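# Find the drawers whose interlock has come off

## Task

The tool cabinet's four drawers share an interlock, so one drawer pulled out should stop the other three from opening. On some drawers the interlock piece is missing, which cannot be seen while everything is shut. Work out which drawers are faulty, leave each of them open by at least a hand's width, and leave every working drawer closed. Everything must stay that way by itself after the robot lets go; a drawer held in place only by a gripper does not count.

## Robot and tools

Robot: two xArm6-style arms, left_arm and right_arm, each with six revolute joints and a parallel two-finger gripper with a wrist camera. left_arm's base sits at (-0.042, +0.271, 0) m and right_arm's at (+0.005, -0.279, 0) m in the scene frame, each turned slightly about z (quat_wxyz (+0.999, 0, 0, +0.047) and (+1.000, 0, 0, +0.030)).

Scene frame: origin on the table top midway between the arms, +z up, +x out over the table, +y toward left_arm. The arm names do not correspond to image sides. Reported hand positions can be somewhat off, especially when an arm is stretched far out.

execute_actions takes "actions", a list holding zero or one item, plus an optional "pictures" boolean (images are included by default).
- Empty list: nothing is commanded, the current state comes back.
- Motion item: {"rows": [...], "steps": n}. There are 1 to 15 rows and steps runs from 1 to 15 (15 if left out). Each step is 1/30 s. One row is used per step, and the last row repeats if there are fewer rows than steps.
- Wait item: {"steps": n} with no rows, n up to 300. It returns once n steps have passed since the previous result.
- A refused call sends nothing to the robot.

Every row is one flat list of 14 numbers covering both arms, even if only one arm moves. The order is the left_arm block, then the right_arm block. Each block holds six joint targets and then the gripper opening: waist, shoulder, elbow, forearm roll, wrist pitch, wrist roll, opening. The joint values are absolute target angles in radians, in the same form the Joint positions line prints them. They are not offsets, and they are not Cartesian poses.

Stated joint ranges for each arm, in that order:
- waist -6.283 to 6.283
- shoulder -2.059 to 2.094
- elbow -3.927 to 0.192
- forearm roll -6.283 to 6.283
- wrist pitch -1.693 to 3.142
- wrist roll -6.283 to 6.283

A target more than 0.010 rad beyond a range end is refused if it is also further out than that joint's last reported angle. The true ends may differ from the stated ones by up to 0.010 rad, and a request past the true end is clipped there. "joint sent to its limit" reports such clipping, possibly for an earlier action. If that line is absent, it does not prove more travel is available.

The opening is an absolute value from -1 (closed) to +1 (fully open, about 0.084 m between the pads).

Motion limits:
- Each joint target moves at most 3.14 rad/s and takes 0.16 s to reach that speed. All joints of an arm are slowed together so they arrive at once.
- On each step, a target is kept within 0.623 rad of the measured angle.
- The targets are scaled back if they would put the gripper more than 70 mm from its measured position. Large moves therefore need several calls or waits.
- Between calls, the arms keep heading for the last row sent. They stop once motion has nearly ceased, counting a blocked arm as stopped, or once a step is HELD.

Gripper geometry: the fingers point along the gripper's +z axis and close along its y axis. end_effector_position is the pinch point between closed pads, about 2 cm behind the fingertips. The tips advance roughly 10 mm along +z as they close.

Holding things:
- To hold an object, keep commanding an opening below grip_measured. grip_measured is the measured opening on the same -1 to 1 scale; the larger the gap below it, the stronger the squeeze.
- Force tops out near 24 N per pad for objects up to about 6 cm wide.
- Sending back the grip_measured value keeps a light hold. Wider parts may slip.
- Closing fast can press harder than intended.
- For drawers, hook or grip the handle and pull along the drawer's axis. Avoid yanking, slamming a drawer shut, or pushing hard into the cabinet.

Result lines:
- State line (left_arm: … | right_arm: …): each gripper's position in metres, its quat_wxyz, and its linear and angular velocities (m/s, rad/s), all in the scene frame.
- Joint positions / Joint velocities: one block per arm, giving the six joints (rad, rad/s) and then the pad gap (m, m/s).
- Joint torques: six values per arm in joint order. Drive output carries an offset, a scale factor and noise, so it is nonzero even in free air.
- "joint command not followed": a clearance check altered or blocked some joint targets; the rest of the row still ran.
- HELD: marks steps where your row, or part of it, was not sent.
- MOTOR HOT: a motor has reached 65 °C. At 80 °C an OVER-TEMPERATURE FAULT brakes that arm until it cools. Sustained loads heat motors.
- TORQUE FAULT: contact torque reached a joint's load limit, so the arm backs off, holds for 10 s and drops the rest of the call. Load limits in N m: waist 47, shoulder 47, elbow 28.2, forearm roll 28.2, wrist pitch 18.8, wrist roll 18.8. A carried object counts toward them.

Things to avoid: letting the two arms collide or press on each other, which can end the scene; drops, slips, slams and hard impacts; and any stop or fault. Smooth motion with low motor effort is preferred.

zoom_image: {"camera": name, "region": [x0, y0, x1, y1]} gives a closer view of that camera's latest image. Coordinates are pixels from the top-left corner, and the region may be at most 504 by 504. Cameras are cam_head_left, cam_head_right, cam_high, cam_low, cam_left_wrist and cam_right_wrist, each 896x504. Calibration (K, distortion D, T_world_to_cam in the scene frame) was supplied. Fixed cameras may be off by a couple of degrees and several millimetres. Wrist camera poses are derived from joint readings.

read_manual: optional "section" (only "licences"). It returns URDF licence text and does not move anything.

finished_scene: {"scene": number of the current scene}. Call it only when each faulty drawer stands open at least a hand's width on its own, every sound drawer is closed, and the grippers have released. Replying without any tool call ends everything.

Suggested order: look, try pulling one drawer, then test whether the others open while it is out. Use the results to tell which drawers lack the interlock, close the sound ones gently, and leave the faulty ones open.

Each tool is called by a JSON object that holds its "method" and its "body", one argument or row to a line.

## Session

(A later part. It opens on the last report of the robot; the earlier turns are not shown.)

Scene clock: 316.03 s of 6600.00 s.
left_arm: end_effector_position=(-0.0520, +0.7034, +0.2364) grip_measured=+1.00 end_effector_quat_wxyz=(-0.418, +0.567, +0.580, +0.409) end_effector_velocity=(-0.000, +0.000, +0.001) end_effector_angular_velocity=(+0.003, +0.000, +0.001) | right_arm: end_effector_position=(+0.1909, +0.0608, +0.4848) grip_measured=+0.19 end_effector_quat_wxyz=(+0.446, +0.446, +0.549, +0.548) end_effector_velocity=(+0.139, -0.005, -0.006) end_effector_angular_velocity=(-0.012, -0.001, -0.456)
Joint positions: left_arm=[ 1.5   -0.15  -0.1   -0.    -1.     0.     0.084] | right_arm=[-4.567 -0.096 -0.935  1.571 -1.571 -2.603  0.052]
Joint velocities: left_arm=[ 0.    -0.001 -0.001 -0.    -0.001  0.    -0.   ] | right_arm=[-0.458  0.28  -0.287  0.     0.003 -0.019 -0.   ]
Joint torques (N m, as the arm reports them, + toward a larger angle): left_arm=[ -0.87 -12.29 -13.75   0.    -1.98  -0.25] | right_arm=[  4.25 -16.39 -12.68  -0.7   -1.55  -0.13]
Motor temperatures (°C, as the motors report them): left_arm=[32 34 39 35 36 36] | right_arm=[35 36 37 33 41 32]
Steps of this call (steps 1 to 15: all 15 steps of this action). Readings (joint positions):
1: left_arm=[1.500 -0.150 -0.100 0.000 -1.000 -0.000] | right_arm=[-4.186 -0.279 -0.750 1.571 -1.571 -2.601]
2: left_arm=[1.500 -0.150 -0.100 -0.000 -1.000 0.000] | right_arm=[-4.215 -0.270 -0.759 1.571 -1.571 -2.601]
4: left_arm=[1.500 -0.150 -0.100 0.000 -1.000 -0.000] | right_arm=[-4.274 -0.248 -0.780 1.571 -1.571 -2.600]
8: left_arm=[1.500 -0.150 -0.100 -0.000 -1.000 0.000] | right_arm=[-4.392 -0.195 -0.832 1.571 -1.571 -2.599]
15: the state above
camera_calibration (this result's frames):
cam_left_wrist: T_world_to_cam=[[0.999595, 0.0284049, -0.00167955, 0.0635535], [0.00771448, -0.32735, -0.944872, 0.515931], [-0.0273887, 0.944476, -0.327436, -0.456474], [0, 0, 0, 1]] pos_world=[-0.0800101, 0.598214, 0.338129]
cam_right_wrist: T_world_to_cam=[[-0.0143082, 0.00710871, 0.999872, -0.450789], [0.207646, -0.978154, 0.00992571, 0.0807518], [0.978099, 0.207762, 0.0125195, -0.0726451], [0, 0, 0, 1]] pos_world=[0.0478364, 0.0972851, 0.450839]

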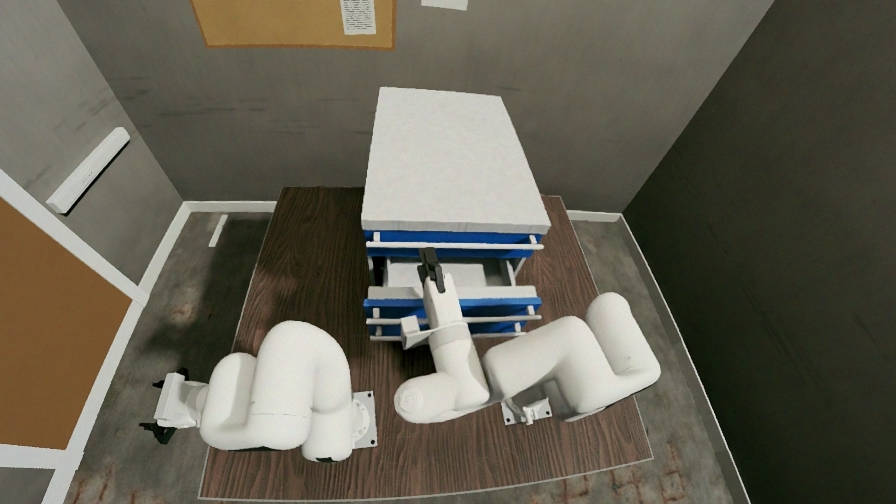

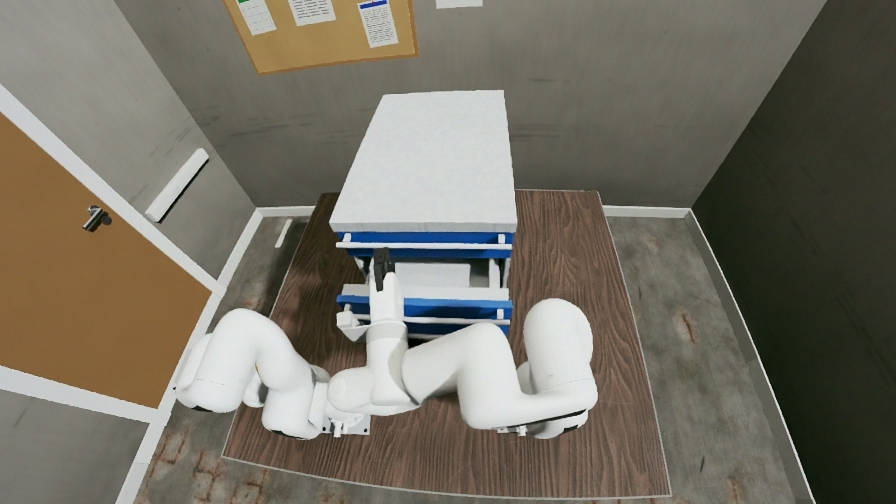

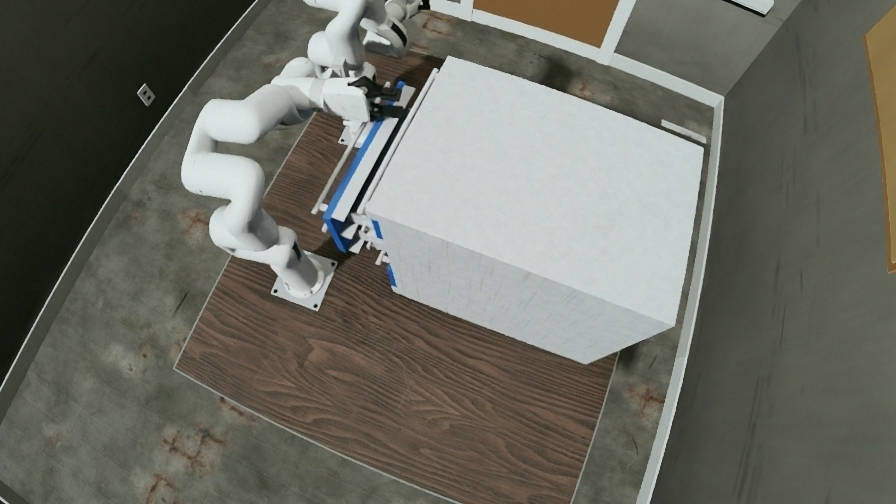

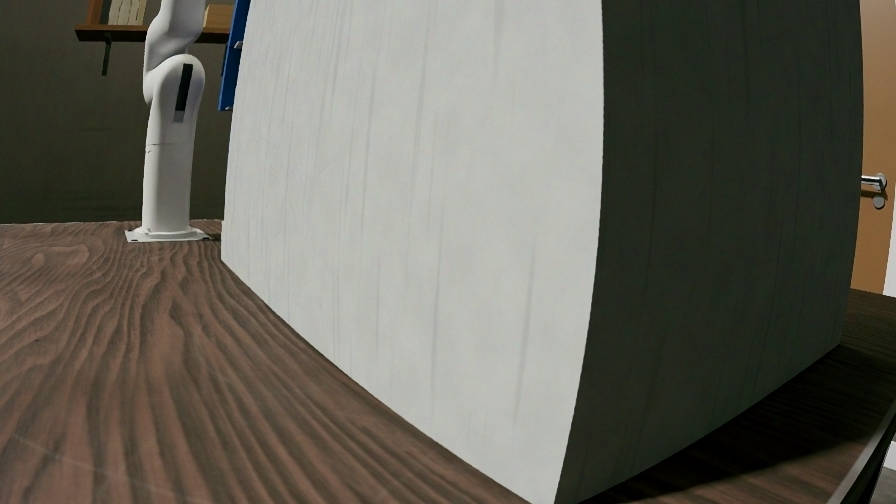

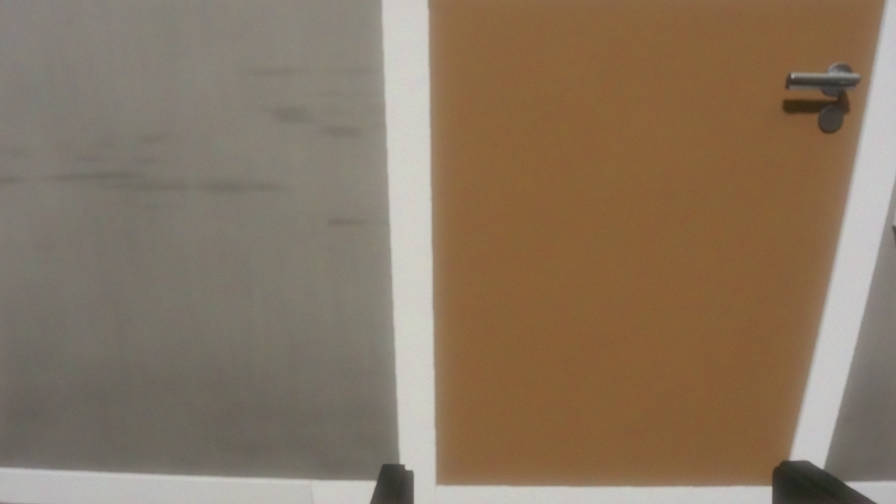

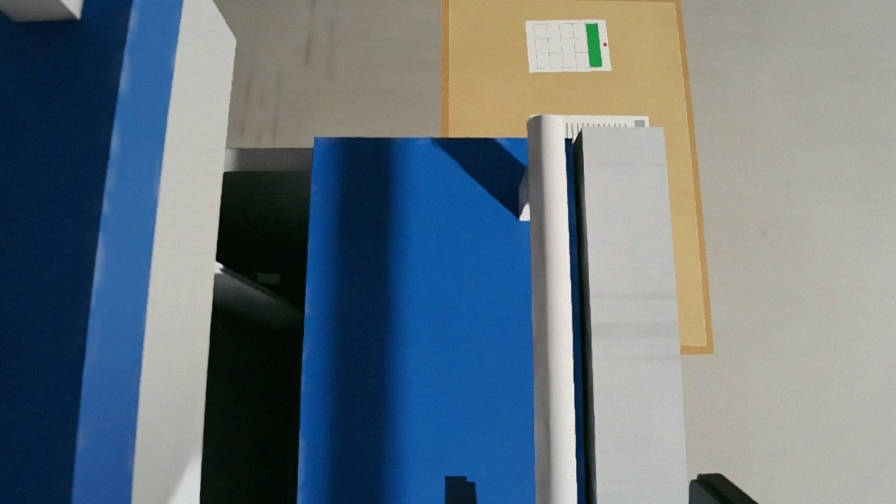

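{"method": "execute_actions", "body": {
  "actions": [
    {"rows": [[1.5,-0.15,-0.1,0,-1.0,0,1,-4.6086,-0.0697,-0.9652,1.571,-1.571,-2.6057,0.2],[1.5,-0.15,-0.1,0,-1.0,0,1,-4.6214,-0.0605,-0.9758,1.571,-1.571,-2.6071,0.2],[1.5,-0.15,-0.1,0,-1.0,0,1,-4.6341,-0.0513,-0.9865,1.571,-1.571,-2.6086,0.2],[1.5,-0.15,-0.1,0,-1.0,0,1,-4.6469,-0.0421,-0.9971,1.571,-1.571,-2.6101,0.2],[1.5,-0.15,-0.1,0,-1.0,0,1,-4.6596,-0.033,-1.0078,1.571,-1.571,-2.6115,0.2],[1.5,-0.15,-0.1,0,-1.0,0,1,-4.6724,-0.0238,-1.0184,1.571,-1.571,-2.613,0.2],[1.5,-0.15,-0.1,0,-1.0,0,1,-4.6851,-0.0146,-1.0291,1.571,-1.571,-2.6145,0.2],[1.5,-0.15,-0.1,0,-1.0,0,1,-4.6979,-0.0054,-1.0397,1.571,-1.571,-2.6159,0.2],[1.5,-0.15,-0.1,0,-1.0,0,1,-4.6979,-0.0054,-1.0397,1.571,-1.571,-2.6159,0.2],[1.5,-0.15,-0.1,0,-1.0,0,1,-4.6979,-0.0054,-1.0397,1.571,-1.571,-2.6159,0.2],[1.5,-0.15,-0.1,0,-1.0,0,1,-4.6979,-0.0054,-1.0397,1.571,-1.571,-2.6159,0.2],[1.5,-0.15,-0.1,0,-1.0,0,1,-4.6979,-0.0054,-1.0397,1.571,-1.571,-2.6159,0.1],[1.5,-0.15,-0.1,0,-1.0,0,1,-4.6979,-0.0054,-1.0397,1.571,-1.571,-2.6159,0.0],[1.5,-0.15,-0.1,0,-1.0,0,1,-4.6979,-0.0054,-1.0397,1.571,-1.571,-2.6159,-0.1],[1.5,-0.15,-0.1,0,-1.0,0,1,-4.6979,-0.0054,-1.0397,1.571,-1.571,-2.6159,-0.2]], "steps": 15}
  ],
  "pictures": false
}}

{"method": "execute_actions", "body": {
  "actions": [
    {"rows": [[1.5,-0.15,-0.1,0,-1.0,0,1,-4.6979,-0.0054,-1.0397,1.571,-1.571,-2.6159,-0.3],[1.5,-0.15,-0.1,0,-1.0,0,1,-4.6979,-0.0054,-1.0397,1.571,-1.571,-2.6159,-0.4],[1.5,-0.15,-0.1,0,-1.0,0,1,-4.6979,-0.0054,-1.0397,1.571,-1.571,-2.6159,-0.5],[1.5,-0.15,-0.1,0,-1.0,0,1,-4.6979,-0.0054,-1.0397,1.571,-1.571,-2.6159,-0.6],[1.5,-0.15,-0.1,0,-1.0,0,1,-4.6979,-0.0054,-1.0397,1.571,-1.571,-2.6159,-0.68],[1.5,-0.15,-0.1,0,-1.0,0,1,-4.6979,-0.0054,-1.0397,1.571,-1.571,-2.6159,-0.75],[1.5,-0.15,-0.1,0,-1.0,0,1,-4.6979,-0.0054,-1.0397,1.571,-1.571,-2.6159,-0.82],[1.5,-0.15,-0.1,0,-1.0,0,1,-4.6979,-0.0054,-1.0397,1.571,-1.571,-2.6159,-0.9],[1.5,-0.15,-0.1,0,-1.0,0,1,-4.6979,-0.0054,-1.0397,1.571,-1.571,-2.6159,-1]], "steps": 14}
  ],
  "pictures": false
}}

{"method": "execute_actions", "body": {
  "actions": [
    {"rows": [[1.5,-0.15,-0.1,0,-1.0,0,1,-4.6947,-0.0077,-1.037,1.571,-1.571,-2.6155,-1],[1.5,-0.15,-0.1,0,-1.0,0,1,-4.6915,-0.01,-1.0344,1.571,-1.571,-2.6152,-1],[1.5,-0.15,-0.1,0,-1.0,0,1,-4.6883,-0.0123,-1.0317,1.571,-1.571,-2.6148,-1],[1.5,-0.15,-0.1,0,-1.0,0,1,-4.6851,-0.0146,-1.0291,1.571,-1.571,-2.6145,-1],[1.5,-0.15,-0.1,0,-1.0,0,1,-4.6819,-0.0169,-1.0264,1.571,-1.571,-2.6141,-1],[1.5,-0.15,-0.1,0,-1.0,0,1,-4.6788,-0.0192,-1.0237,1.571,-1.571,-2.6137,-1],[1.5,-0.15,-0.1,0,-1.0,0,1,-4.6756,-0.0215,-1.0211,1.571,-1.571,-2.6134,-1],[1.5,-0.15,-0.1,0,-1.0,0,1,-4.6724,-0.0238,-1.0184,1.571,-1.571,-2.613,-1],[1.5,-0.15,-0.1,0,-1.0,0,1,-4.6692,-0.0261,-1.0158,1.571,-1.571,-2.6126,-1],[1.5,-0.15,-0.1,0,-1.0,0,1,-4.666,-0.0284,-1.0131,1.571,-1.571,-2.6123,-1],[1.5,-0.15,-0.1,0,-1.0,0,1,-4.6628,-0.0307,-1.0105,1.571,-1.571,-2.6119,-1],[1.5,-0.15,-0.1,0,-1.0,0,1,-4.6596,-0.033,-1.0078,1.571,-1.571,-2.6115,-1]], "steps": 15}
  ]
}}

Scene clock: 328.40 s of 6600.00 s.
left_arm: end_effector_position=(-0.0520, +0.7034, +0.2364) grip_measured=+1.00 end_effector_quat_wxyz=(-0.418, +0.567, +0.580, +0.409) end_effector_velocity=(-0.000, -0.000, -0.001) end_effector_angular_velocity=(-0.002, -0.000, +0.001) | right_arm: end_effector_position=(+0.2309, +0.0604, +0.4850) grip_measured=-0.04 end_effector_quat_wxyz=(+0.481, +0.481, +0.519, +0.518) end_effector_velocity=(+0.006, +0.000, +0.002) end_effector_angular_velocity=(+0.008, +0.001, -0.017)
Joint positions: left_arm=[ 1.5   -0.15  -0.1   -0.    -1.     0.     0.084] | right_arm=[-4.696 -0.007 -1.038  1.571 -1.571 -2.616  0.042]
Joint velocities: left_arm=[ 0.     0.001  0.001 -0.     0.001  0.    -0.   ] | right_arm=[-0.017  0.012 -0.023  0.     0.    -0.003 -0.111]
Joint torques (N m, as the arm reports them, + toward a larger angle): left_arm=[ -0.87 -12.04 -13.89   0.05  -1.9   -0.2 ] | right_arm=[ -2.14 -14.63 -12.87  -0.79  -1.28  -0.17]
Motor temperatures (°C, as the motors report them): left_arm=[32 34 39 35 36 36] | right_arm=[35 36 38 33 41 32]
Steps of this call (steps 1 to 30: the robot went on to your last target; steps 31 to 90: nothing new was sent; then 8.87 s passed at rest; steps 91 to 105: all 15 steps of this action). Readings (joint positions):
91: left_arm=[1.500 -0.150 -0.100 -0.000 -1.000 0.000] | right_arm=[-4.596 -0.079 -0.955 1.571 -1.571 -2.604]
92: left_arm=[1.500 -0.150 -0.100 -0.000 -1.000 0.000] | right_arm=[-4.599 -0.077 -0.957 1.571 -1.571 -2.605]
94: left_arm=[1.500 -0.150 -0.100 -0.000 -1.000 -0.000] | right_arm=[-4.612 -0.068 -0.968 1.571 -1.571 -2.606]
98: left_arm=[1.500 -0.150 -0.100 0.000 -1.000 0.000] | right_arm=[-4.655 -0.036 -1.004 1.571 -1.571 -2.611]
105: the state above

Scene clock: 328.87 s of 6600.00 s.
left_arm: end_effector_position=(-0.0520, +0.7034, +0.2364) grip_measured=+1.00 end_effector_quat_wxyz=(-0.418, +0.567, +0.580, +0.409) end_effector_velocity=(-0.000, +0.000, +0.001) end_effector_angular_velocity=(+0.003, +0.000, +0.000) | right_arm: end_effector_position=(+0.2314, +0.0605, +0.4844) grip_measured=-0.74 end_effector_quat_wxyz=(+0.481, +0.481, +0.519, +0.518) end_effector_velocity=(+0.000, +0.000, +0.001) end_effector_angular_velocity=(+0.002, -0.000, +0.001)
Joint positions: left_arm=[ 1.5   -0.15  -0.1   -0.    -1.    -0.     0.084] | right_arm=[-4.698 -0.005 -1.039  1.572 -1.571 -2.616  0.011]
Joint velocities: left_arm=[ 0.    -0.002 -0.001  0.    -0.     0.     0.   ] | right_arm=[-0.     0.    -0.002 -0.001  0.001  0.    -0.   ]
Joint torques (N m, as the arm reports them, + toward a larger angle): left_arm=[ -0.78 -12.19 -14.    -0.06  -1.97  -0.21] | right_arm=[ -2.36 -15.53 -15.47  -2.07  -1.52  -0.2 ]
Motor temperatures (°C, as the motors report them): left_arm=[32 34 39 35 36 36] | right_arm=[35 36 38 33 41 32]
Steps of this call (steps 1 to 14: all 14 steps of this action). Readings (joint positions):
1: left_arm=[1.500 -0.150 -0.100 0.000 -1.000 -0.000] | right_arm=[-4.697 -0.006 -1.039 1.571 -1.571 -2.616]
2: left_arm=[1.500 -0.150 -0.100 -0.000 -1.000 0.000] | right_arm=[-4.697 -0.006 -1.039 1.571 -1.571 -2.616]
4: left_arm=[1.500 -0.150 -0.100 -0.000 -1.000 -0.000] | right_arm=[-4.697 -0.006 -1.039 1.571 -1.571 -2.616]
8: left_arm=[1.500 -0.150 -0.100 0.000 -1.000 0.000] | right_arm=[-4.698 -0.005 -1.038 1.572 -1.570 -2.616]
14: the state above

Scene clock: 329.37 s of 6600.00 s.
left_arm: end_effector_position=(-0.0520, +0.7034, +0.2364) grip_measured=+1.00 end_effector_quat_wxyz=(-0.418, +0.567, +0.580, +0.409) end_effector_velocity=(+0.000, -0.000, -0.000) end_effector_angular_velocity=(-0.001, -0.000, +0.000) | right_arm: end_effector_position=(+0.2215, +0.0602, +0.4847) grip_measured=-0.74 end_effector_quat_wxyz=(+0.472, +0.473, +0.527, +0.525) end_effector_velocity=(-0.019, -0.000, +0.000) end_effector_angular_velocity=(-0.003, -0.004, +0.044)
Joint positions: left_arm=[ 1.5   -0.15  -0.1    0.    -1.    -0.     0.084] | right_arm=[-4.666 -0.031 -1.01   1.572 -1.569 -2.612  0.011]
Joint velocities: left_arm=[-0.  0.  0. -0.  0. -0.  0.] | right_arm=[ 0.057 -0.03   0.038  0.003 -0.013  0.005 -0.   ]
Joint torques (N m, as the arm reports them, + toward a larger angle): left_arm=[ -0.91 -12.1  -13.91   0.04  -2.04  -0.22] | right_arm=[ 10.42 -15.89 -16.97  -2.99  -4.02  -0.13]
Motor temperatures (°C, as the motors report them): left_arm=[32 34 39 35 36 36] | right_arm=[35 36 38 33 41 32]
Steps of this call (steps 1 to 15: all 15 steps of this action). Readings (joint positions):
1: left_arm=[1.500 -0.150 -0.100 0.000 -1.000 -0.000] | right_arm=[-4.698 -0.005 -1.039 1.572 -1.571 -2.616]
2: left_arm=[1.500 -0.150 -0.100 -0.000 -1.000 0.000] | right_arm=[-4.697 -0.005 -1.038 1.572 -1.571 -2.616]
4: left_arm=[1.500 -0.150 -0.100 0.000 -1.000 0.000] | right_arm=[-4.695 -0.008 -1.035 1.572 -1.570 -2.615]
8: left_arm=[1.500 -0.150 -0.100 -0.000 -1.000 0.000] | right_arm=[-4.684 -0.016 -1.026 1.572 -1.570 -2.614]
15: the state above
camera_calibration (this result's frames):
cam_left_wrist: T_world_to_cam=[[0.999595, 0.0284049, -0.00167947, 0.0635534], [0.00771457, -0.32735, -0.944872, 0.515931], [-0.0273888, 0.944476, -0.327436, -0.456474], [0, 0, 0, 1]] pos_world=[-0.0800101, 0.598214, 0.338129]
cam_right_wrist: T_world_to_cam=[[-0.0121748, 0.00834076, 0.999891, -0.450757], [0.111017, -0.993772, 0.00964148, 0.0963259], [0.993744, 0.111122, 0.011173, -0.0994853], [0, 0, 0, 1]] pos_world=[0.0826812, 0.110541, 0.45089]

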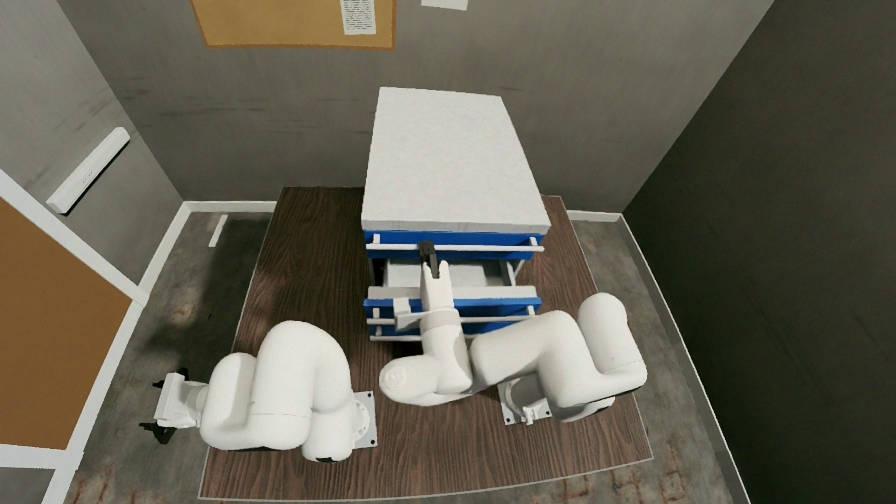

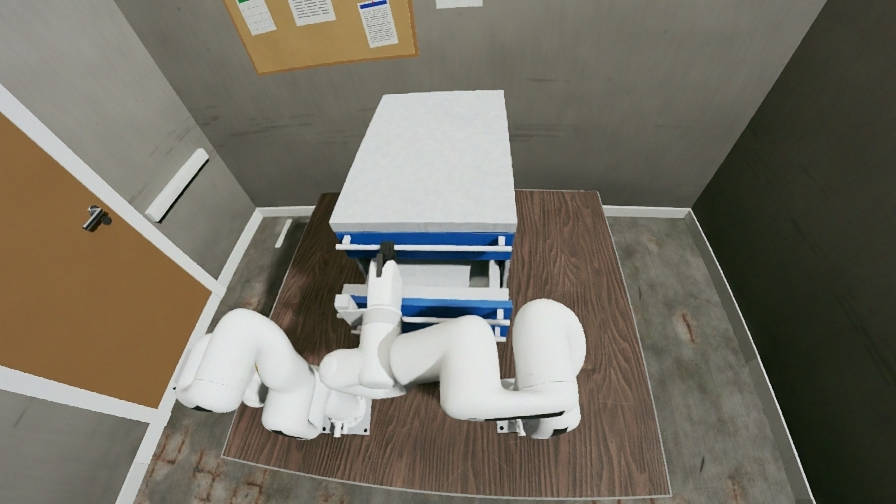

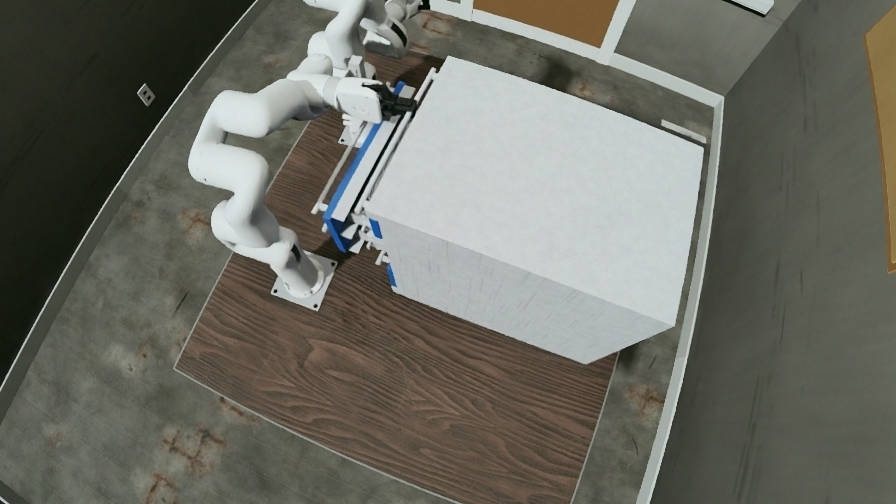

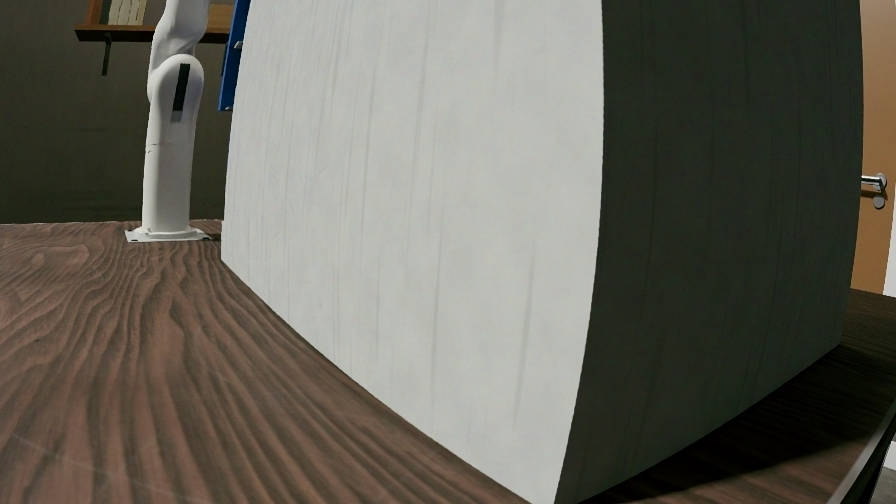

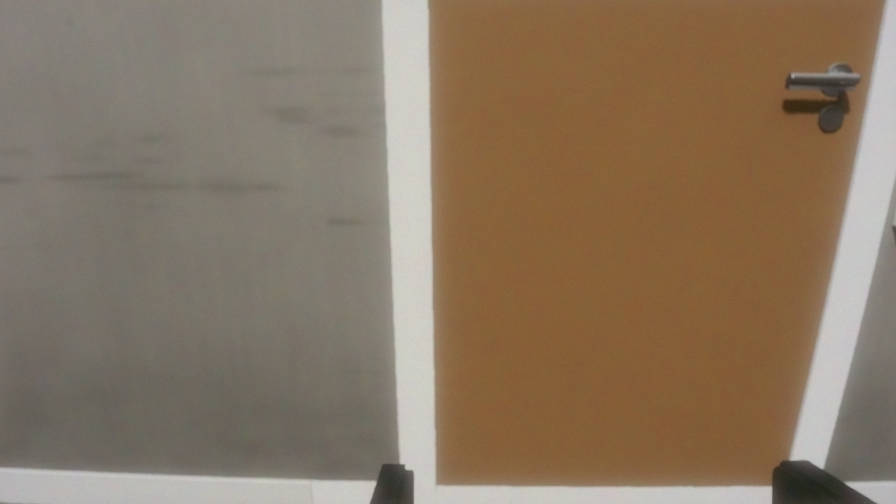

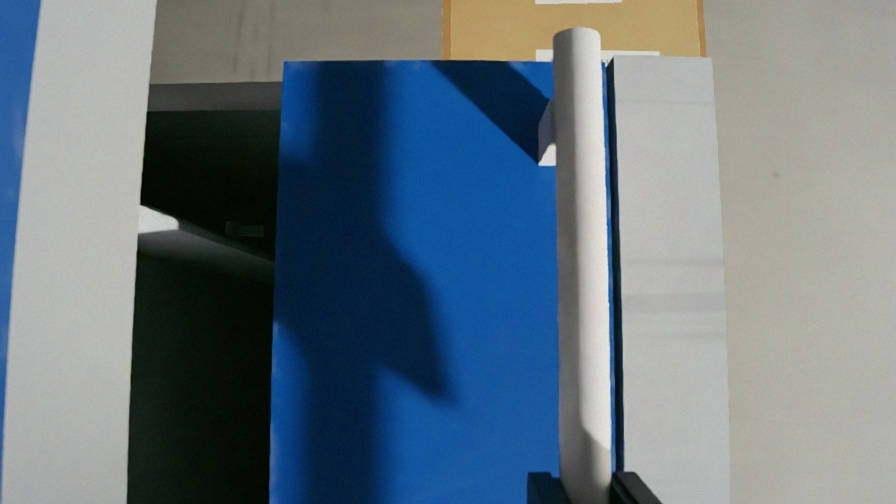

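{"method": "execute_actions", "body": {
  "actions": [
    {"rows": [[1.5,-0.15,-0.1,0,-1.0,0,1,-4.6628,-0.0307,-1.0105,1.571,-1.571,-2.6119,-1],[1.5,-0.15,-0.1,0,-1.0,0,1,-4.666,-0.0284,-1.0131,1.571,-1.571,-2.6123,-1],[1.5,-0.15,-0.1,0,-1.0,0,1,-4.6692,-0.0261,-1.0158,1.571,-1.571,-2.6126,-1],[1.5,-0.15,-0.1,0,-1.0,0,1,-4.6724,-0.0238,-1.0184,1.571,-1.571,-2.613,-1],[1.5,-0.15,-0.1,0,-1.0,0,1,-4.6756,-0.0215,-1.0211,1.571,-1.571,-2.6134,-1],[1.5,-0.15,-0.1,0,-1.0,0,1,-4.6788,-0.0192,-1.0237,1.571,-1.571,-2.6137,-1],[1.5,-0.15,-0.1,0,-1.0,0,1,-4.6819,-0.0169,-1.0264,1.571,-1.571,-2.6141,-1]], "steps": 15}
  ],
  "pictures": false
}}

Scene clock: 332.30 s of 6600.00 s.
left_arm: end_effector_position=(-0.0520, +0.7034, +0.2364) grip_measured=+1.00 end_effector_quat_wxyz=(-0.418, +0.567, +0.580, +0.409) end_effector_velocity=(+0.000, -0.000, +0.000) end_effector_angular_velocity=(+0.000, -0.000, -0.000) | right_arm: end_effector_position=(+0.2255, +0.0609, +0.4849) grip_measured=-0.74 end_effector_quat_wxyz=(+0.476, +0.477, +0.523, +0.522) end_effector_velocity=(+0.004, -0.000, +0.000) end_effector_angular_velocity=(+0.000, -0.001, -0.006)
Joint positions: left_arm=[ 1.5   -0.15  -0.1   -0.    -1.     0.     0.084] | right_arm=[-4.68  -0.017 -1.026  1.572 -1.571 -2.614  0.011]
Joint velocities: left_arm=[-0. -0.  0.  0. -0. -0.  0.] | right_arm=[-0.011  0.002 -0.003 -0.004  0.004 -0.001  0.   ]
Joint torques (N m, as the arm reports them, + toward a larger angle): left_arm=[ -0.91 -12.17 -13.85   0.1   -1.96  -0.26] | right_arm=[ -1.2  -17.63 -19.2   -4.72  -1.3   -0.07]
Motor temperatures (°C, as the motors report them): left_arm=[32 34 39 35 36 36] | right_arm=[35 36 38 33 41 32]
Steps of this call (steps 1 to 15: the robot went on to your last target; steps 16 to 73: nothing new was sent; steps 74 to 88: all 15 steps of this action). Readings (joint positions):
74: left_arm=[1.500 -0.150 -0.100 0.000 -1.000 -0.000] | right_arm=[-4.660 -0.033 -1.008 1.572 -1.571 -2.612]
75: left_arm=[1.500 -0.150 -0.100 0.000 -1.000 -0.000] | right_arm=[-4.660 -0.032 -1.008 1.572 -1.571 -2.612]
77: left_arm=[1.500 -0.150 -0.100 -0.000 -1.000 -0.000] | right_arm=[-4.662 -0.030 -1.011 1.573 -1.572 -2.612]
81: left_arm=[1.500 -0.150 -0.100 0.000 -1.000 -0.000] | right_arm=[-4.669 -0.022 -1.020 1.574 -1.575 -2.613]
88: the state above

{"method": "execute_actions", "body": {
  "actions": [
    {"rows": [[1.5,-0.15,-0.1,0,-1.0,0,1,-4.6819,-0.0169,-1.0264,1.571,-1.571,-2.6141,-0.5],[1.5,-0.15,-0.1,0,-1.0,0,1,-4.6819,-0.0169,-1.0264,1.571,-1.571,-2.6141,0.2],[1.5,-0.15,-0.1,0,-1.0,0,1,-4.6819,-0.0169,-1.0264,1.571,-1.571,-2.6141,0.2],[1.5,-0.15,-0.1,0,-1.0,0,1,-4.6819,-0.0169,-1.0264,1.571,-1.571,-2.6141,0.2],[1.5,-0.15,-0.1,0,-1.0,0,1,-4.6819,-0.0169,-1.0264,1.571,-1.571,-2.6141,0.2],[1.5,-0.15,-0.1,0,-1.0,0,1,-4.6819,-0.0169,-1.0264,1.571,-1.571,-2.6141,0.2],[1.5,-0.15,-0.1,0,-1.0,0,1,-4.6596,-0.033,-1.0078,1.571,-1.571,-2.6115,0.2],[1.5,-0.15,-0.1,0,-1.0,0,1,-4.6341,-0.0513,-0.9865,1.571,-1.571,-2.6086,0.2],[1.5,-0.15,-0.1,0,-1.0,0,1,-4.6086,-0.0697,-0.9652,1.571,-1.571,-2.6057,0.2],[1.5,-0.15,-0.1,0,-1.0,0,1,-4.5833,-0.0868,-0.946,1.571,-1.571,-2.6036,0.2],[1.5,-0.15,-0.1,0,-1.0,0,1,-4.5455,-0.1105,-0.9203,1.571,-1.571,-2.6016,0.2],[1.5,-0.15,-0.1,0,-1.0,0,1,-4.5202,-0.1263,-0.9032,1.571,-1.571,-2.6003,0.2],[1.5,-0.15,-0.1,0,-1.0,0,1,-4.495,-0.1421,-0.8861,1.571,-1.571,-2.599,0.2],[1.5,-0.15,-0.1,0,-1.0,0,1,-4.46,-0.161,-0.8669,1.571,-1.571,-2.5987,0.2],[1.5,-0.15,-0.1,0,-1.0,0,1,-4.426,-0.1799,-0.8476,1.571,-1.571,-2.5983,0.2]], "steps": 15}
  ],
  "pictures": false
}}

{"method": "execute_actions", "body": {
  "actions": [
    {"rows": [[1.5,-0.15,-0.1,0,-1.0,0,1,-4.391,-0.1988,-0.8284,1.571,-1.571,-2.598,0.2],[1.5,-0.15,-0.1,0,-1.0,0,1,-4.36,-0.2129,-0.815,1.571,-1.571,-2.5986,0.2],[1.5,-0.15,-0.1,0,-1.0,0,1,-4.329,-0.2269,-0.8016,1.571,-1.571,-2.5993,0.2],[1.5,-0.15,-0.1,0,-1.0,0,1,-4.298,-0.241,-0.7881,1.571,-1.571,-2.5999,0.2],[1.5,-0.15,-0.1,0,-1.0,0,1,-4.2675,-0.255,-0.7747,1.571,-1.571,-2.6005,0.2],[1.5,-0.15,-0.1,0,-1.0,0,1,-4.236,-0.2649,-0.7659,1.571,-1.571,-2.6016,0.2],[1.5,-0.15,-0.1,0,-1.0,0,1,-4.204,-0.2748,-0.7571,1.571,-1.571,-2.6027,0.2],[1.5,-0.15,-0.1,0,-1.0,0,1,-4.173,-0.2847,-0.7483,1.571,-1.571,-2.6038,0.2],[1.5,-0.15,-0.1,0,-1.0,0,1,-4.141,-0.2945,-0.7395,1.571,-1.571,-2.6048,0.2],[1.5,-0.15,-0.1,0,-1.0,0,1,-4.11,-0.3044,-0.7307,1.571,-1.571,-2.6059,0.2],[1.5,-0.15,-0.1,0,-1.0,0,1,-4.078,-0.3143,-0.7219,1.571,-1.571,-2.607,0.2],[1.5,-0.15,-0.1,0,-1.0,0,1,-4.078,-0.3143,-0.7219,1.571,-1.571,-2.607,0.2],[1.5,-0.15,-0.1,0,-1.0,0,1,-4.078,-0.2969,-0.698,1.571,-1.571,-2.5657,0.2],[1.5,-0.15,-0.1,0,-1.0,0,1,-4.078,-0.2794,-0.6742,1.571,-1.571,-2.5244,0.2],[1.5,-0.15,-0.1,0,-1.0,0,1,-4.078,-0.262,-0.6503,1.571,-1.571,-2.4831,0.2]], "steps": 15}
  ],
  "pictures": false
}}

{"method": "execute_actions", "body": {
  "actions": [
    {"rows": [[1.5,-0.15,-0.1,0,-1.0,0,1,-4.078,-0.2445,-0.6264,1.571,-1.571,-2.4418,0.2],[1.5,-0.15,-0.1,0,-1.0,0,1,-4.078,-0.2271,-0.6026,1.571,-1.571,-2.4005,0.2],[1.5,-0.15,-0.1,0,-1.0,0,1,-4.078,-0.2097,-0.5787,1.571,-1.571,-2.3591,0.2],[1.5,-0.15,-0.1,0,-1.0,0,1,-4.078,-0.1922,-0.5548,1.571,-1.571,-2.3178,0.2],[1.5,-0.15,-0.1,0,-1.0,0,1,-4.078,-0.1748,-0.5309,1.571,-1.571,-2.2765,0.2],[1.5,-0.15,-0.1,0,-1.0,0,1,-4.078,-0.1573,-0.5071,1.571,-1.571,-2.2352,0.2],[1.5,-0.15,-0.1,0,-1.0,0,1,-4.078,-0.1399,-0.4832,1.571,-1.571,-2.1939,0.2],[1.5,-0.15,-0.1,0,-1.0,0,1,-4.078,-0.0968,-0.4697,1.571,-1.571,-2.1372,0.2],[1.5,-0.15,-0.1,0,-1.0,0,1,-4.078,-0.0536,-0.4561,1.571,-1.571,-2.0805,0.2],[1.5,-0.15,-0.1,0,-1.0,0,1,-4.078,-0.0105,-0.4426,1.571,-1.571,-2.0238,0.2],[1.5,-0.15,-0.1,0,-1.0,0,1,-4.078,0.0327,-0.429,1.571,-1.571,-1.9671,0.2],[1.5,-0.15,-0.1,0,-1.0,0,1,-4.078,0.0759,-0.4155,1.571,-1.571,-1.9104,0.2],[1.5,-0.15,-0.1,0,-1.0,0,1,-4.078,0.119,-0.4019,1.571,-1.571,-1.8537,0.2],[1.5,-0.15,-0.1,0,-1.0,0,1,-4.078,0.1622,-0.3884,1.571,-1.571,-1.797,0.2],[1.5,-0.15,-0.1,0,-1.0,0,1,-4.078,0.2053,-0.3748,1.571,-1.571,-1.7403,0.2]], "steps": 15}
  ],
  "pictures": false
}}

{"method": "execute_actions", "body": {
  "actions": [
    {"rows": [[1.5,-0.15,-0.1,0,-1.0,0,1,-4.078,0.2053,-0.3748,1.571,-1.571,-1.7403,0.2],[1.5,-0.15,-0.1,0,-1.0,0,1,-4.078,0.2053,-0.3748,1.571,-1.571,-1.7403,0.2],[1.5,-0.15,-0.1,0,-1.0,0,1,-4.078,0.2053,-0.3748,1.571,-1.571,-1.7403,0.2],[1.5,-0.15,-0.1,0,-1.0,0,1,-4.078,0.2053,-0.3748,1.571,-1.571,-1.7403,0.2],[1.5,-0.15,-0.1,0,-1.0,0,1,-4.078,0.2053,-0.3748,1.571,-1.571,-1.7403,0.2],[1.5,-0.15,-0.1,0,-1.0,0,1,-4.078,0.2053,-0.3748,1.571,-1.571,-1.7403,0.2],[1.5,-0.15,-0.1,0,-1.0,0,1,-4.078,0.2053,-0.3748,1.571,-1.571,-1.7403,0.2],[1.5,-0.15,-0.1,0,-1.0,0,1,-4.102,0.2095,-0.3829,1.571,-1.571,-1.7441,0.2],[1.5,-0.15,-0.1,0,-1.0,0,1,-4.125,0.2138,-0.391,1.571,-1.571,-1.748,0.2],[1.5,-0.15,-0.1,0,-1.0,0,1,-4.149,0.218,-0.399,1.571,-1.571,-1.7518,0.2],[1.5,-0.15,-0.1,0,-1.0,0,1,-4.173,0.2223,-0.4071,1.571,-1.571,-1.7557,0.2],[1.5,-0.15,-0.1,0,-1.0,0,1,-4.196,0.2265,-0.4152,1.571,-1.571,-1.7595,0.2],[1.5,-0.15,-0.1,0,-1.0,0,1,-4.22,0.2307,-0.4233,1.571,-1.571,-1.7633,0.2],[1.5,-0.15,-0.1,0,-1.0,0,1,-4.244,0.235,-0.4313,1.571,-1.571,-1.767,0.2],[1.5,-0.15,-0.1,0,-1.0,0,1,-4.2675,0.2392,-0.4394,1.571,-1.571,-1.771,0.2]], "steps": 15}
  ],
  "pictures": false
}}

Scene clock: 353.27 s of 6600.00 s.
left_arm: end_effector_position=(-0.0520, +0.7034, +0.2364) grip_measured=+1.00 end_effector_quat_wxyz=(-0.418, +0.567, +0.580, +0.409) end_effector_velocity=(+0.000, -0.001, -0.001) end_effector_angular_velocity=(-0.002, -0.001, +0.000) | right_arm: end_effector_position=(+0.1826, +0.0608, +0.4858) grip_measured=+0.19 end_effector_quat_wxyz=(+0.438, +0.439, +0.554, +0.555) end_effector_velocity=(-0.246, +0.002, -0.001) end_effector_angular_velocity=(-0.001, +0.002, +0.823)
Joint positions: left_arm=[ 1.5   -0.15  -0.1    0.    -1.     0.     0.084] | right_arm=[-4.54  -0.114 -0.919  1.57  -1.571 -2.602  0.052]
Joint velocities: left_arm=[-0.     0.001  0.002  0.    -0.001 -0.001 -0.   ] | right_arm=[ 0.826 -0.505  0.544  0.004 -0.001  0.038  0.001]
Joint torques (N m, as the arm reports them, + toward a larger angle): left_arm=[ -1.04 -12.09 -13.91   0.14  -1.93  -0.23] | right_arm=[ -1.11 -12.44 -13.5   -0.85  -1.2   -0.34]
Motor temperatures (°C, as the motors report them): left_arm=[32 34 39 35 36 36] | right_arm=[35 37 42 33 41 32]
Steps of this call (steps 1 to 15: the robot went on to your last target; steps 16 to 90: nothing new was sent; then 17.47 s passed at rest; steps 91 to 105: all 15 steps of this action). Readings (joint positions):
91: left_arm=[1.500 -0.150 -0.100 0.000 -1.000 -0.000] | right_arm=[-4.682 -0.017 -1.026 1.572 -1.571 -2.614]
92: left_arm=[1.500 -0.150 -0.100 0.000 -1.000 -0.000] | right_arm=[-4.683 -0.017 -1.027 1.570 -1.571 -2.614]
94: left_arm=[1.500 -0.150 -0.100 0.000 -1.000 -0.000] | right_arm=[-4.685 -0.020 -1.032 1.567 -1.572 -2.614]
98: left_arm=[1.500 -0.150 -0.100 0.000 -1.000 -0.000] | right_arm=[-4.680 -0.022 -1.026 1.568 -1.571 -2.613]
105: the state above

Scene clock: 353.77 s of 6600.00 s.
left_arm: end_effector_position=(-0.0520, +0.7034, +0.2364) grip_measured=+1.00 end_effector_quat_wxyz=(-0.418, +0.567, +0.580, +0.409) end_effector_velocity=(-0.000, +0.000, -0.000) end_effector_angular_velocity=(-0.000, -0.001, +0.000) | right_arm: end_effector_position=(+0.0558, +0.0613, +0.4809) grip_measured=+0.19 end_effector_quat_wxyz=(+0.306, +0.309, +0.636, +0.638) end_effector_velocity=(-0.111, +0.011, -0.130) end_effector_angular_velocity=(+0.042, +0.027, +0.339)
Joint positions: left_arm=[ 1.5   -0.15  -0.1    0.    -1.    -0.     0.084] | right_arm=[-4.102 -0.3   -0.719  1.571 -1.572 -2.584  0.052]
Joint velocities: left_arm=[ 0.     0.    -0.001 -0.     0.    -0.001  0.   ] | right_arm=[ 0.342  0.103  0.402 -0.002 -0.005  0.554 -0.   ]
Joint torques (N m, as the arm reports them, + toward a larger angle): left_arm=[ -0.81 -12.23 -13.89  -0.01  -1.93  -0.29] | right_arm=[ -7.04  -0.55 -10.12  -0.49  -0.63   0.14]
Motor temperatures (°C, as the motors report them): left_arm=[32 34 39 35 36 36] | right_arm=[35 37 42 33 41 32]
Steps of this call (steps 1 to 15: all 15 steps of this action). Readings (joint positions):
1: left_arm=[1.500 -0.150 -0.100 -0.000 -1.000 -0.000] | right_arm=[-4.512 -0.131 -0.901 1.571 -1.571 -2.601]
2: left_arm=[1.500 -0.150 -0.100 0.000 -1.000 -0.000] | right_arm=[-4.482 -0.148 -0.882 1.571 -1.571 -2.600]
4: left_arm=[1.500 -0.150 -0.100 0.000 -1.000 -0.000] | right_arm=[-4.420 -0.182 -0.848 1.571 -1.571 -2.599]
8: left_arm=[1.500 -0.150 -0.100 0.000 -1.000 -0.000] | right_arm=[-4.294 -0.240 -0.790 1.571 -1.571 -2.600]
15: the state above

Scene clock: 354.27 s of 6600.00 s.
left_arm: end_effector_position=(-0.0520, +0.7034, +0.2364) grip_measured=+1.00 end_effector_quat_wxyz=(-0.418, +0.567, +0.580, +0.409) end_effector_velocity=(-0.000, +0.000, +0.000) end_effector_angular_velocity=(-0.001, -0.000, +0.000) | right_arm: end_effector_position=(+0.0457, +0.0651, +0.3372) grip_measured=+0.19 end_effector_quat_wxyz=(+0.300, +0.300, +0.640, +0.640) end_effector_velocity=(+0.002, -0.003, -0.360) end_effector_angular_velocity=(-0.011, -0.007, +0.004)
Joint positions: left_arm=[ 1.5   -0.15  -0.1   -0.    -1.    -0.     0.084] | right_arm=[-4.078  0.023 -0.436  1.571 -1.571 -1.984  0.052]
Joint velocities: left_arm=[-0.    -0.001 -0.    -0.     0.002  0.     0.   ] | right_arm=[ 0.003  1.199  0.417 -0.     0.002  1.602 -0.   ]
Joint torques (N m, as the arm reports them, + toward a larger angle): left_arm=[ -1.01 -12.17 -13.77  -0.04  -1.98  -0.09] | right_arm=[ -1.95 -10.82  -8.77  -0.13  -2.    -0.2 ]
Motor temperatures (°C, as the motors report them): left_arm=[32 34 39 35 36 36] | right_arm=[35 37 42 33 41 32]
Steps of this call (steps 1 to 15: all 15 steps of this action). Readings (joint positions):
1: left_arm=[1.500 -0.150 -0.100 0.000 -1.000 -0.000] | right_arm=[-4.093 -0.293 -0.704 1.571 -1.572 -2.562]
2: left_arm=[1.500 -0.150 -0.100 0.000 -1.000 0.000] | right_arm=[-4.088 -0.283 -0.686 1.571 -1.571 -2.535]
4: left_arm=[1.500 -0.150 -0.100 -0.000 -1.000 -0.000] | right_arm=[-4.083 -0.255 -0.645 1.571 -1.571 -2.471]
8: left_arm=[1.500 -0.150 -0.100 -0.000 -1.000 -0.000] | right_arm=[-4.080 -0.191 -0.555 1.571 -1.571 -2.318]
15: the state above

Scene clock: 354.77 s of 6600.00 s.
left_arm: end_effector_position=(-0.0520, +0.7034, +0.2364) grip_measured=+1.00 end_effector_quat_wxyz=(-0.418, +0.567, +0.580, +0.409) end_effector_velocity=(-0.000, -0.000, -0.000) end_effector_angular_velocity=(-0.001, +0.000, +0.000) | right_arm: end_effector_position=(+0.0798, +0.0615, +0.2855) grip_measured=+0.19 end_effector_quat_wxyz=(+0.333, +0.334, +0.623, +0.624) end_effector_velocity=(+0.195, -0.002, -0.003) end_effector_angular_velocity=(-0.004, -0.000, -0.666)
Joint positions: left_arm=[ 1.5   -0.15  -0.1   -0.    -1.     0.     0.084] | right_arm=[-4.184  0.223 -0.412  1.571 -1.571 -1.758  0.052]
Joint velocities: left_arm=[ 0.    -0.     0.    -0.     0.001  0.     0.   ] | right_arm=[-0.665  0.127 -0.223  0.001  0.002 -0.099 -0.   ]
Joint torques (N m, as the arm reports them, + toward a larger angle): left_arm=[ -0.97 -12.19 -13.87  -0.13  -1.96  -0.17] | right_arm=[ -2.94 -12.26  -6.78   0.04  -2.    -0.37]
Motor temperatures (°C, as the motors report them): left_arm=[32 34 39 35 36 36] | right_arm=[35 37 41 33 41 32]
Steps of this call (steps 1 to 15: all 15 steps of this action). Readings (joint positions):
1: left_arm=[1.500 -0.150 -0.100 0.000 -1.000 -0.000] | right_arm=[-4.078 0.063 -0.422 1.571 -1.571 -1.930]
2: left_arm=[1.500 -0.150 -0.100 -0.000 -1.000 -0.000] | right_arm=[-4.078 0.103 -0.409 1.571 -1.571 -1.879]
4: left_arm=[1.500 -0.150 -0.100 -0.000 -1.000 -0.000] | right_arm=[-4.078 0.166 -0.387 1.571 -1.570 -1.798]
8: left_arm=[1.500 -0.150 -0.100 -0.000 -1.000 0.000] | right_arm=[-4.079 0.201 -0.376 1.571 -1.571 -1.747]
15: the state above

{"method": "execute_actions", "body": {
  "actions": [
    {"rows": [[1.5,-0.15,-0.1,0,-1.0,0,1,-4.2757,0.2414,-0.4436,1.571,-1.571,-1.773,0.2],[1.5,-0.15,-0.1,0,-1.0,0,1,-4.284,0.2436,-0.4479,1.571,-1.571,-1.7751,0.2],[1.5,-0.15,-0.1,0,-1.0,0,1,-4.2922,0.2457,-0.4521,1.571,-1.571,-1.7771,0.2],[1.5,-0.15,-0.1,0,-1.0,0,1,-4.3004,0.2479,-0.4563,1.571,-1.571,-1.7792,0.2],[1.5,-0.15,-0.1,0,-1.0,0,1,-4.3087,0.2501,-0.4605,1.571,-1.571,-1.7812,0.2],[1.5,-0.15,-0.1,0,-1.0,0,1,-4.3169,0.2523,-0.4648,1.571,-1.571,-1.7833,0.2],[1.5,-0.15,-0.1,0,-1.0,0,1,-4.3251,0.2545,-0.469,1.571,-1.571,-1.7853,0.2],[1.5,-0.15,-0.1,0,-1.0,0,1,-4.3334,0.2566,-0.4732,1.571,-1.571,-1.7874,0.2],[1.5,-0.15,-0.1,0,-1.0,0,1,-4.3416,0.2588,-0.4774,1.571,-1.571,-1.7894,0.2],[1.5,-0.15,-0.1,0,-1.0,0,1,-4.3498,0.261,-0.4817,1.571,-1.571,-1.7915,0.2],[1.5,-0.15,-0.1,0,-1.0,0,1,-4.3581,0.2632,-0.4859,1.571,-1.571,-1.7935,0.2],[1.5,-0.15,-0.1,0,-1.0,0,1,-4.3663,0.2654,-0.4901,1.571,-1.571,-1.7956,0.2],[1.5,-0.15,-0.1,0,-1.0,0,1,-4.3745,0.2675,-0.4943,1.571,-1.571,-1.7976,0.2],[1.5,-0.15,-0.1,0,-1.0,0,1,-4.3828,0.2697,-0.4986,1.571,-1.571,-1.7997,0.2],[1.5,-0.15,-0.1,0,-1.0,0,1,-4.391,0.2719,-0.5028,1.571,-1.571,-1.8017,0.2]], "steps": 15}
  ]
}}

Scene clock: 358.93 s of 6600.00 s.
left_arm: end_effector_position=(-0.0520, +0.7034, +0.2364) grip_measured=+1.00 end_effector_quat_wxyz=(-0.418, +0.567, +0.580, +0.409) end_effector_velocity=(-0.000, -0.000, -0.001) end_effector_angular_velocity=(-0.002, -0.000, +0.000) | right_arm: end_effector_position=(+0.1311, +0.0612, +0.2852) grip_measured=+0.19 end_effector_quat_wxyz=(+0.387, +0.388, +0.591, +0.592) end_effector_velocity=(+0.073, -0.004, +0.000) end_effector_angular_velocity=(-0.002, +0.001, -0.255)
Joint positions: left_arm=[ 1.5   -0.15  -0.1    0.    -1.    -0.     0.084] | right_arm=[-4.362  0.265 -0.49   1.57  -1.571 -1.795  0.052]
Joint velocities: left_arm=[ 0.     0.001  0.    -0.     0.001 -0.    -0.   ] | right_arm=[-0.251  0.063 -0.125  0.004  0.001 -0.063 -0.   ]
Joint torques (N m, as the arm reports them, + toward a larger angle): left_arm=[ -0.88 -12.16 -13.85  -0.06  -1.94  -0.27] | right_arm=[ -5.42 -13.95  -5.71   1.38  -1.98  -0.11]
Motor temperatures (°C, as the motors report them): left_arm=[32 34 39 35 36 36] | right_arm=[35 37 40 33 41 32]
Steps of this call (steps 1 to 30: the robot went on to your last target; steps 31 to 90: nothing new was sent; then 0.67 s passed at rest; steps 91 to 105: all 15 steps of this action). Readings (joint positions):
91: left_arm=[1.500 -0.150 -0.100 -0.000 -1.000 0.000] | right_arm=[-4.268 0.239 -0.440 1.571 -1.571 -1.771]
92: left_arm=[1.500 -0.150 -0.100 -0.000 -1.000 -0.000] | right_arm=[-4.269 0.240 -0.440 1.571 -1.571 -1.772]
94: left_arm=[1.500 -0.150 -0.100 -0.000 -1.000 0.000] | right_arm=[-4.278 0.242 -0.445 1.571 -1.571 -1.774]
98: left_arm=[1.500 -0.150 -0.100 -0.000 -1.000 0.000] | right_arm=[-4.307 0.250 -0.460 1.571 -1.571 -1.781]
105: the state above
camera_calibration (this result's frames):
cam_left_wrist: T_world_to_cam=[[0.999595, 0.0284049, -0.00167948, 0.0635534], [0.00771456, -0.32735, -0.944872, 0.515931], [-0.0273887, 0.944476, -0.327436, -0.456474], [0, 0, 0, 1]] pos_world=[-0.0800101, 0.598214, 0.338129]
cam_right_wrist: T_world_to_cam=[[-0.0151176, 0.00196856, 0.999884, -0.25164], [0.403097, -0.915123, 0.00789624, 0.0666394], [0.915033, 0.403169, 0.0130409, -0.0156025], [0, 0, 0, 1]] pos_world=[-0.0163895, 0.0677691, 0.251288]

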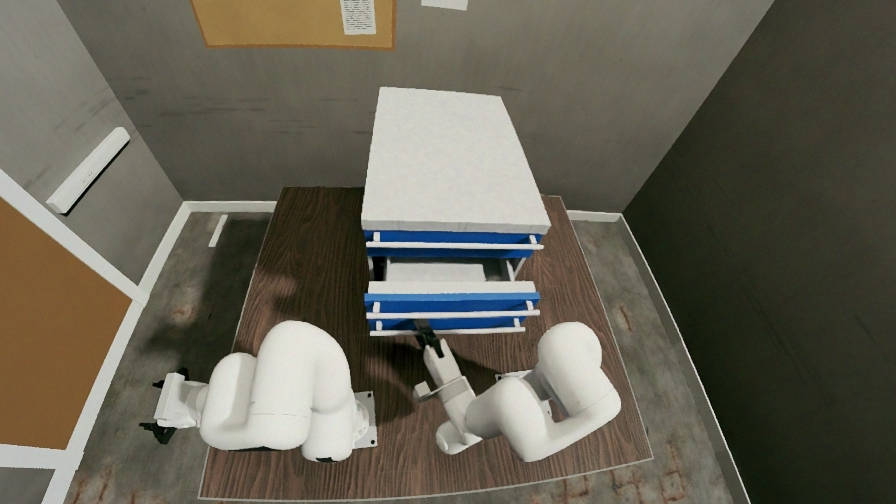

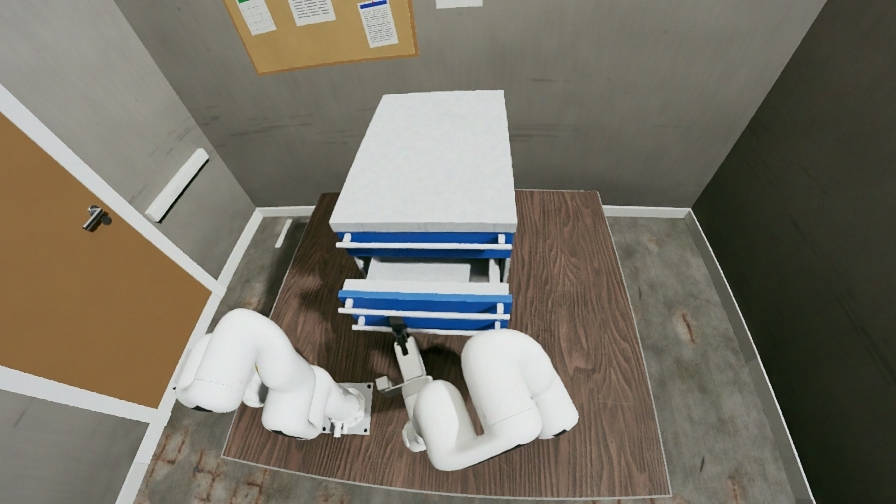

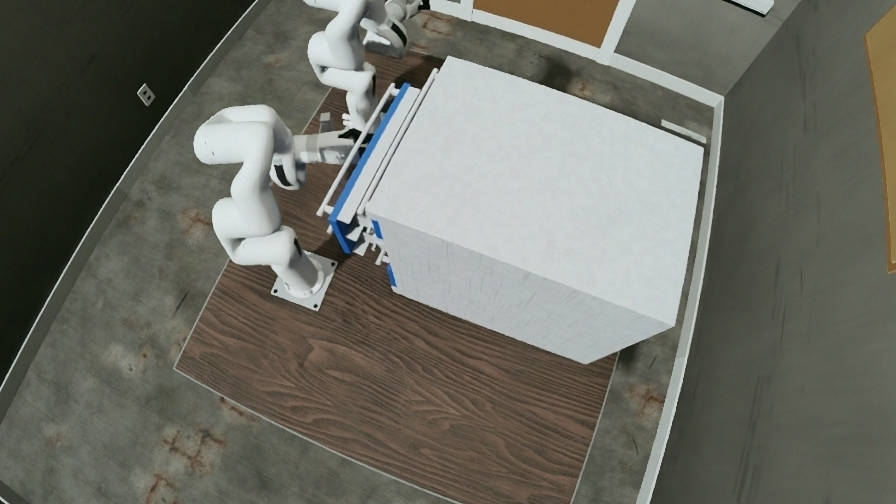

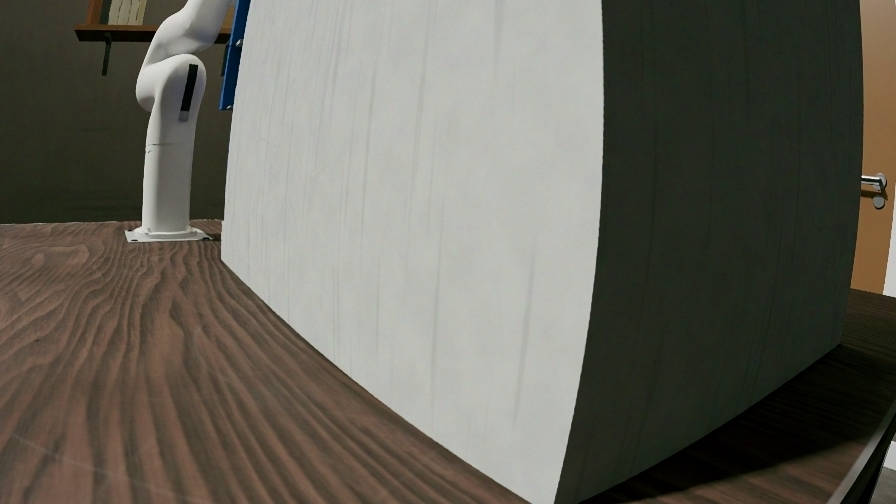

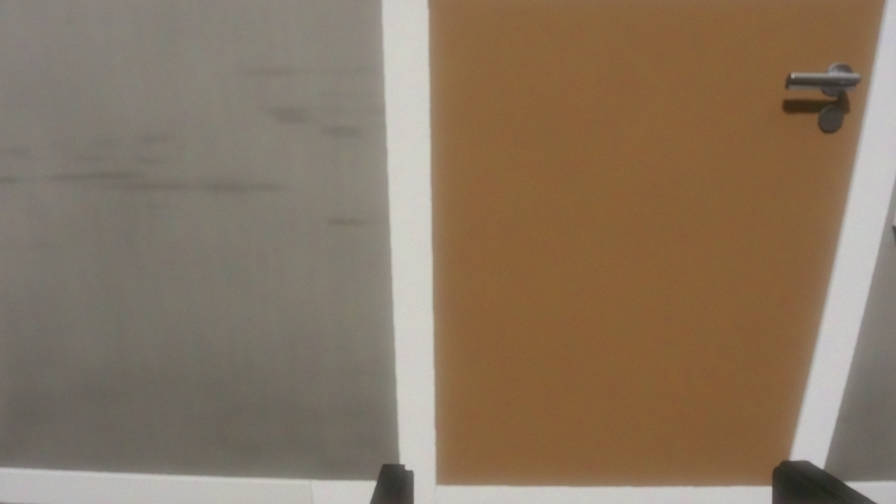

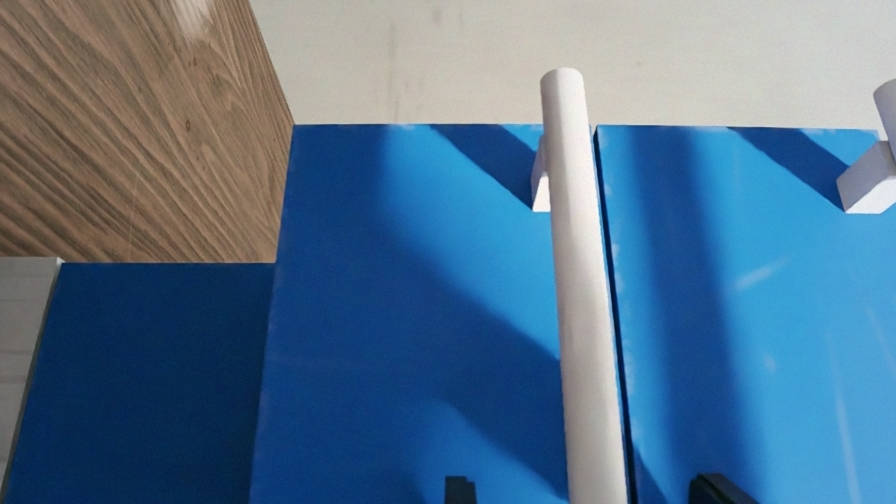

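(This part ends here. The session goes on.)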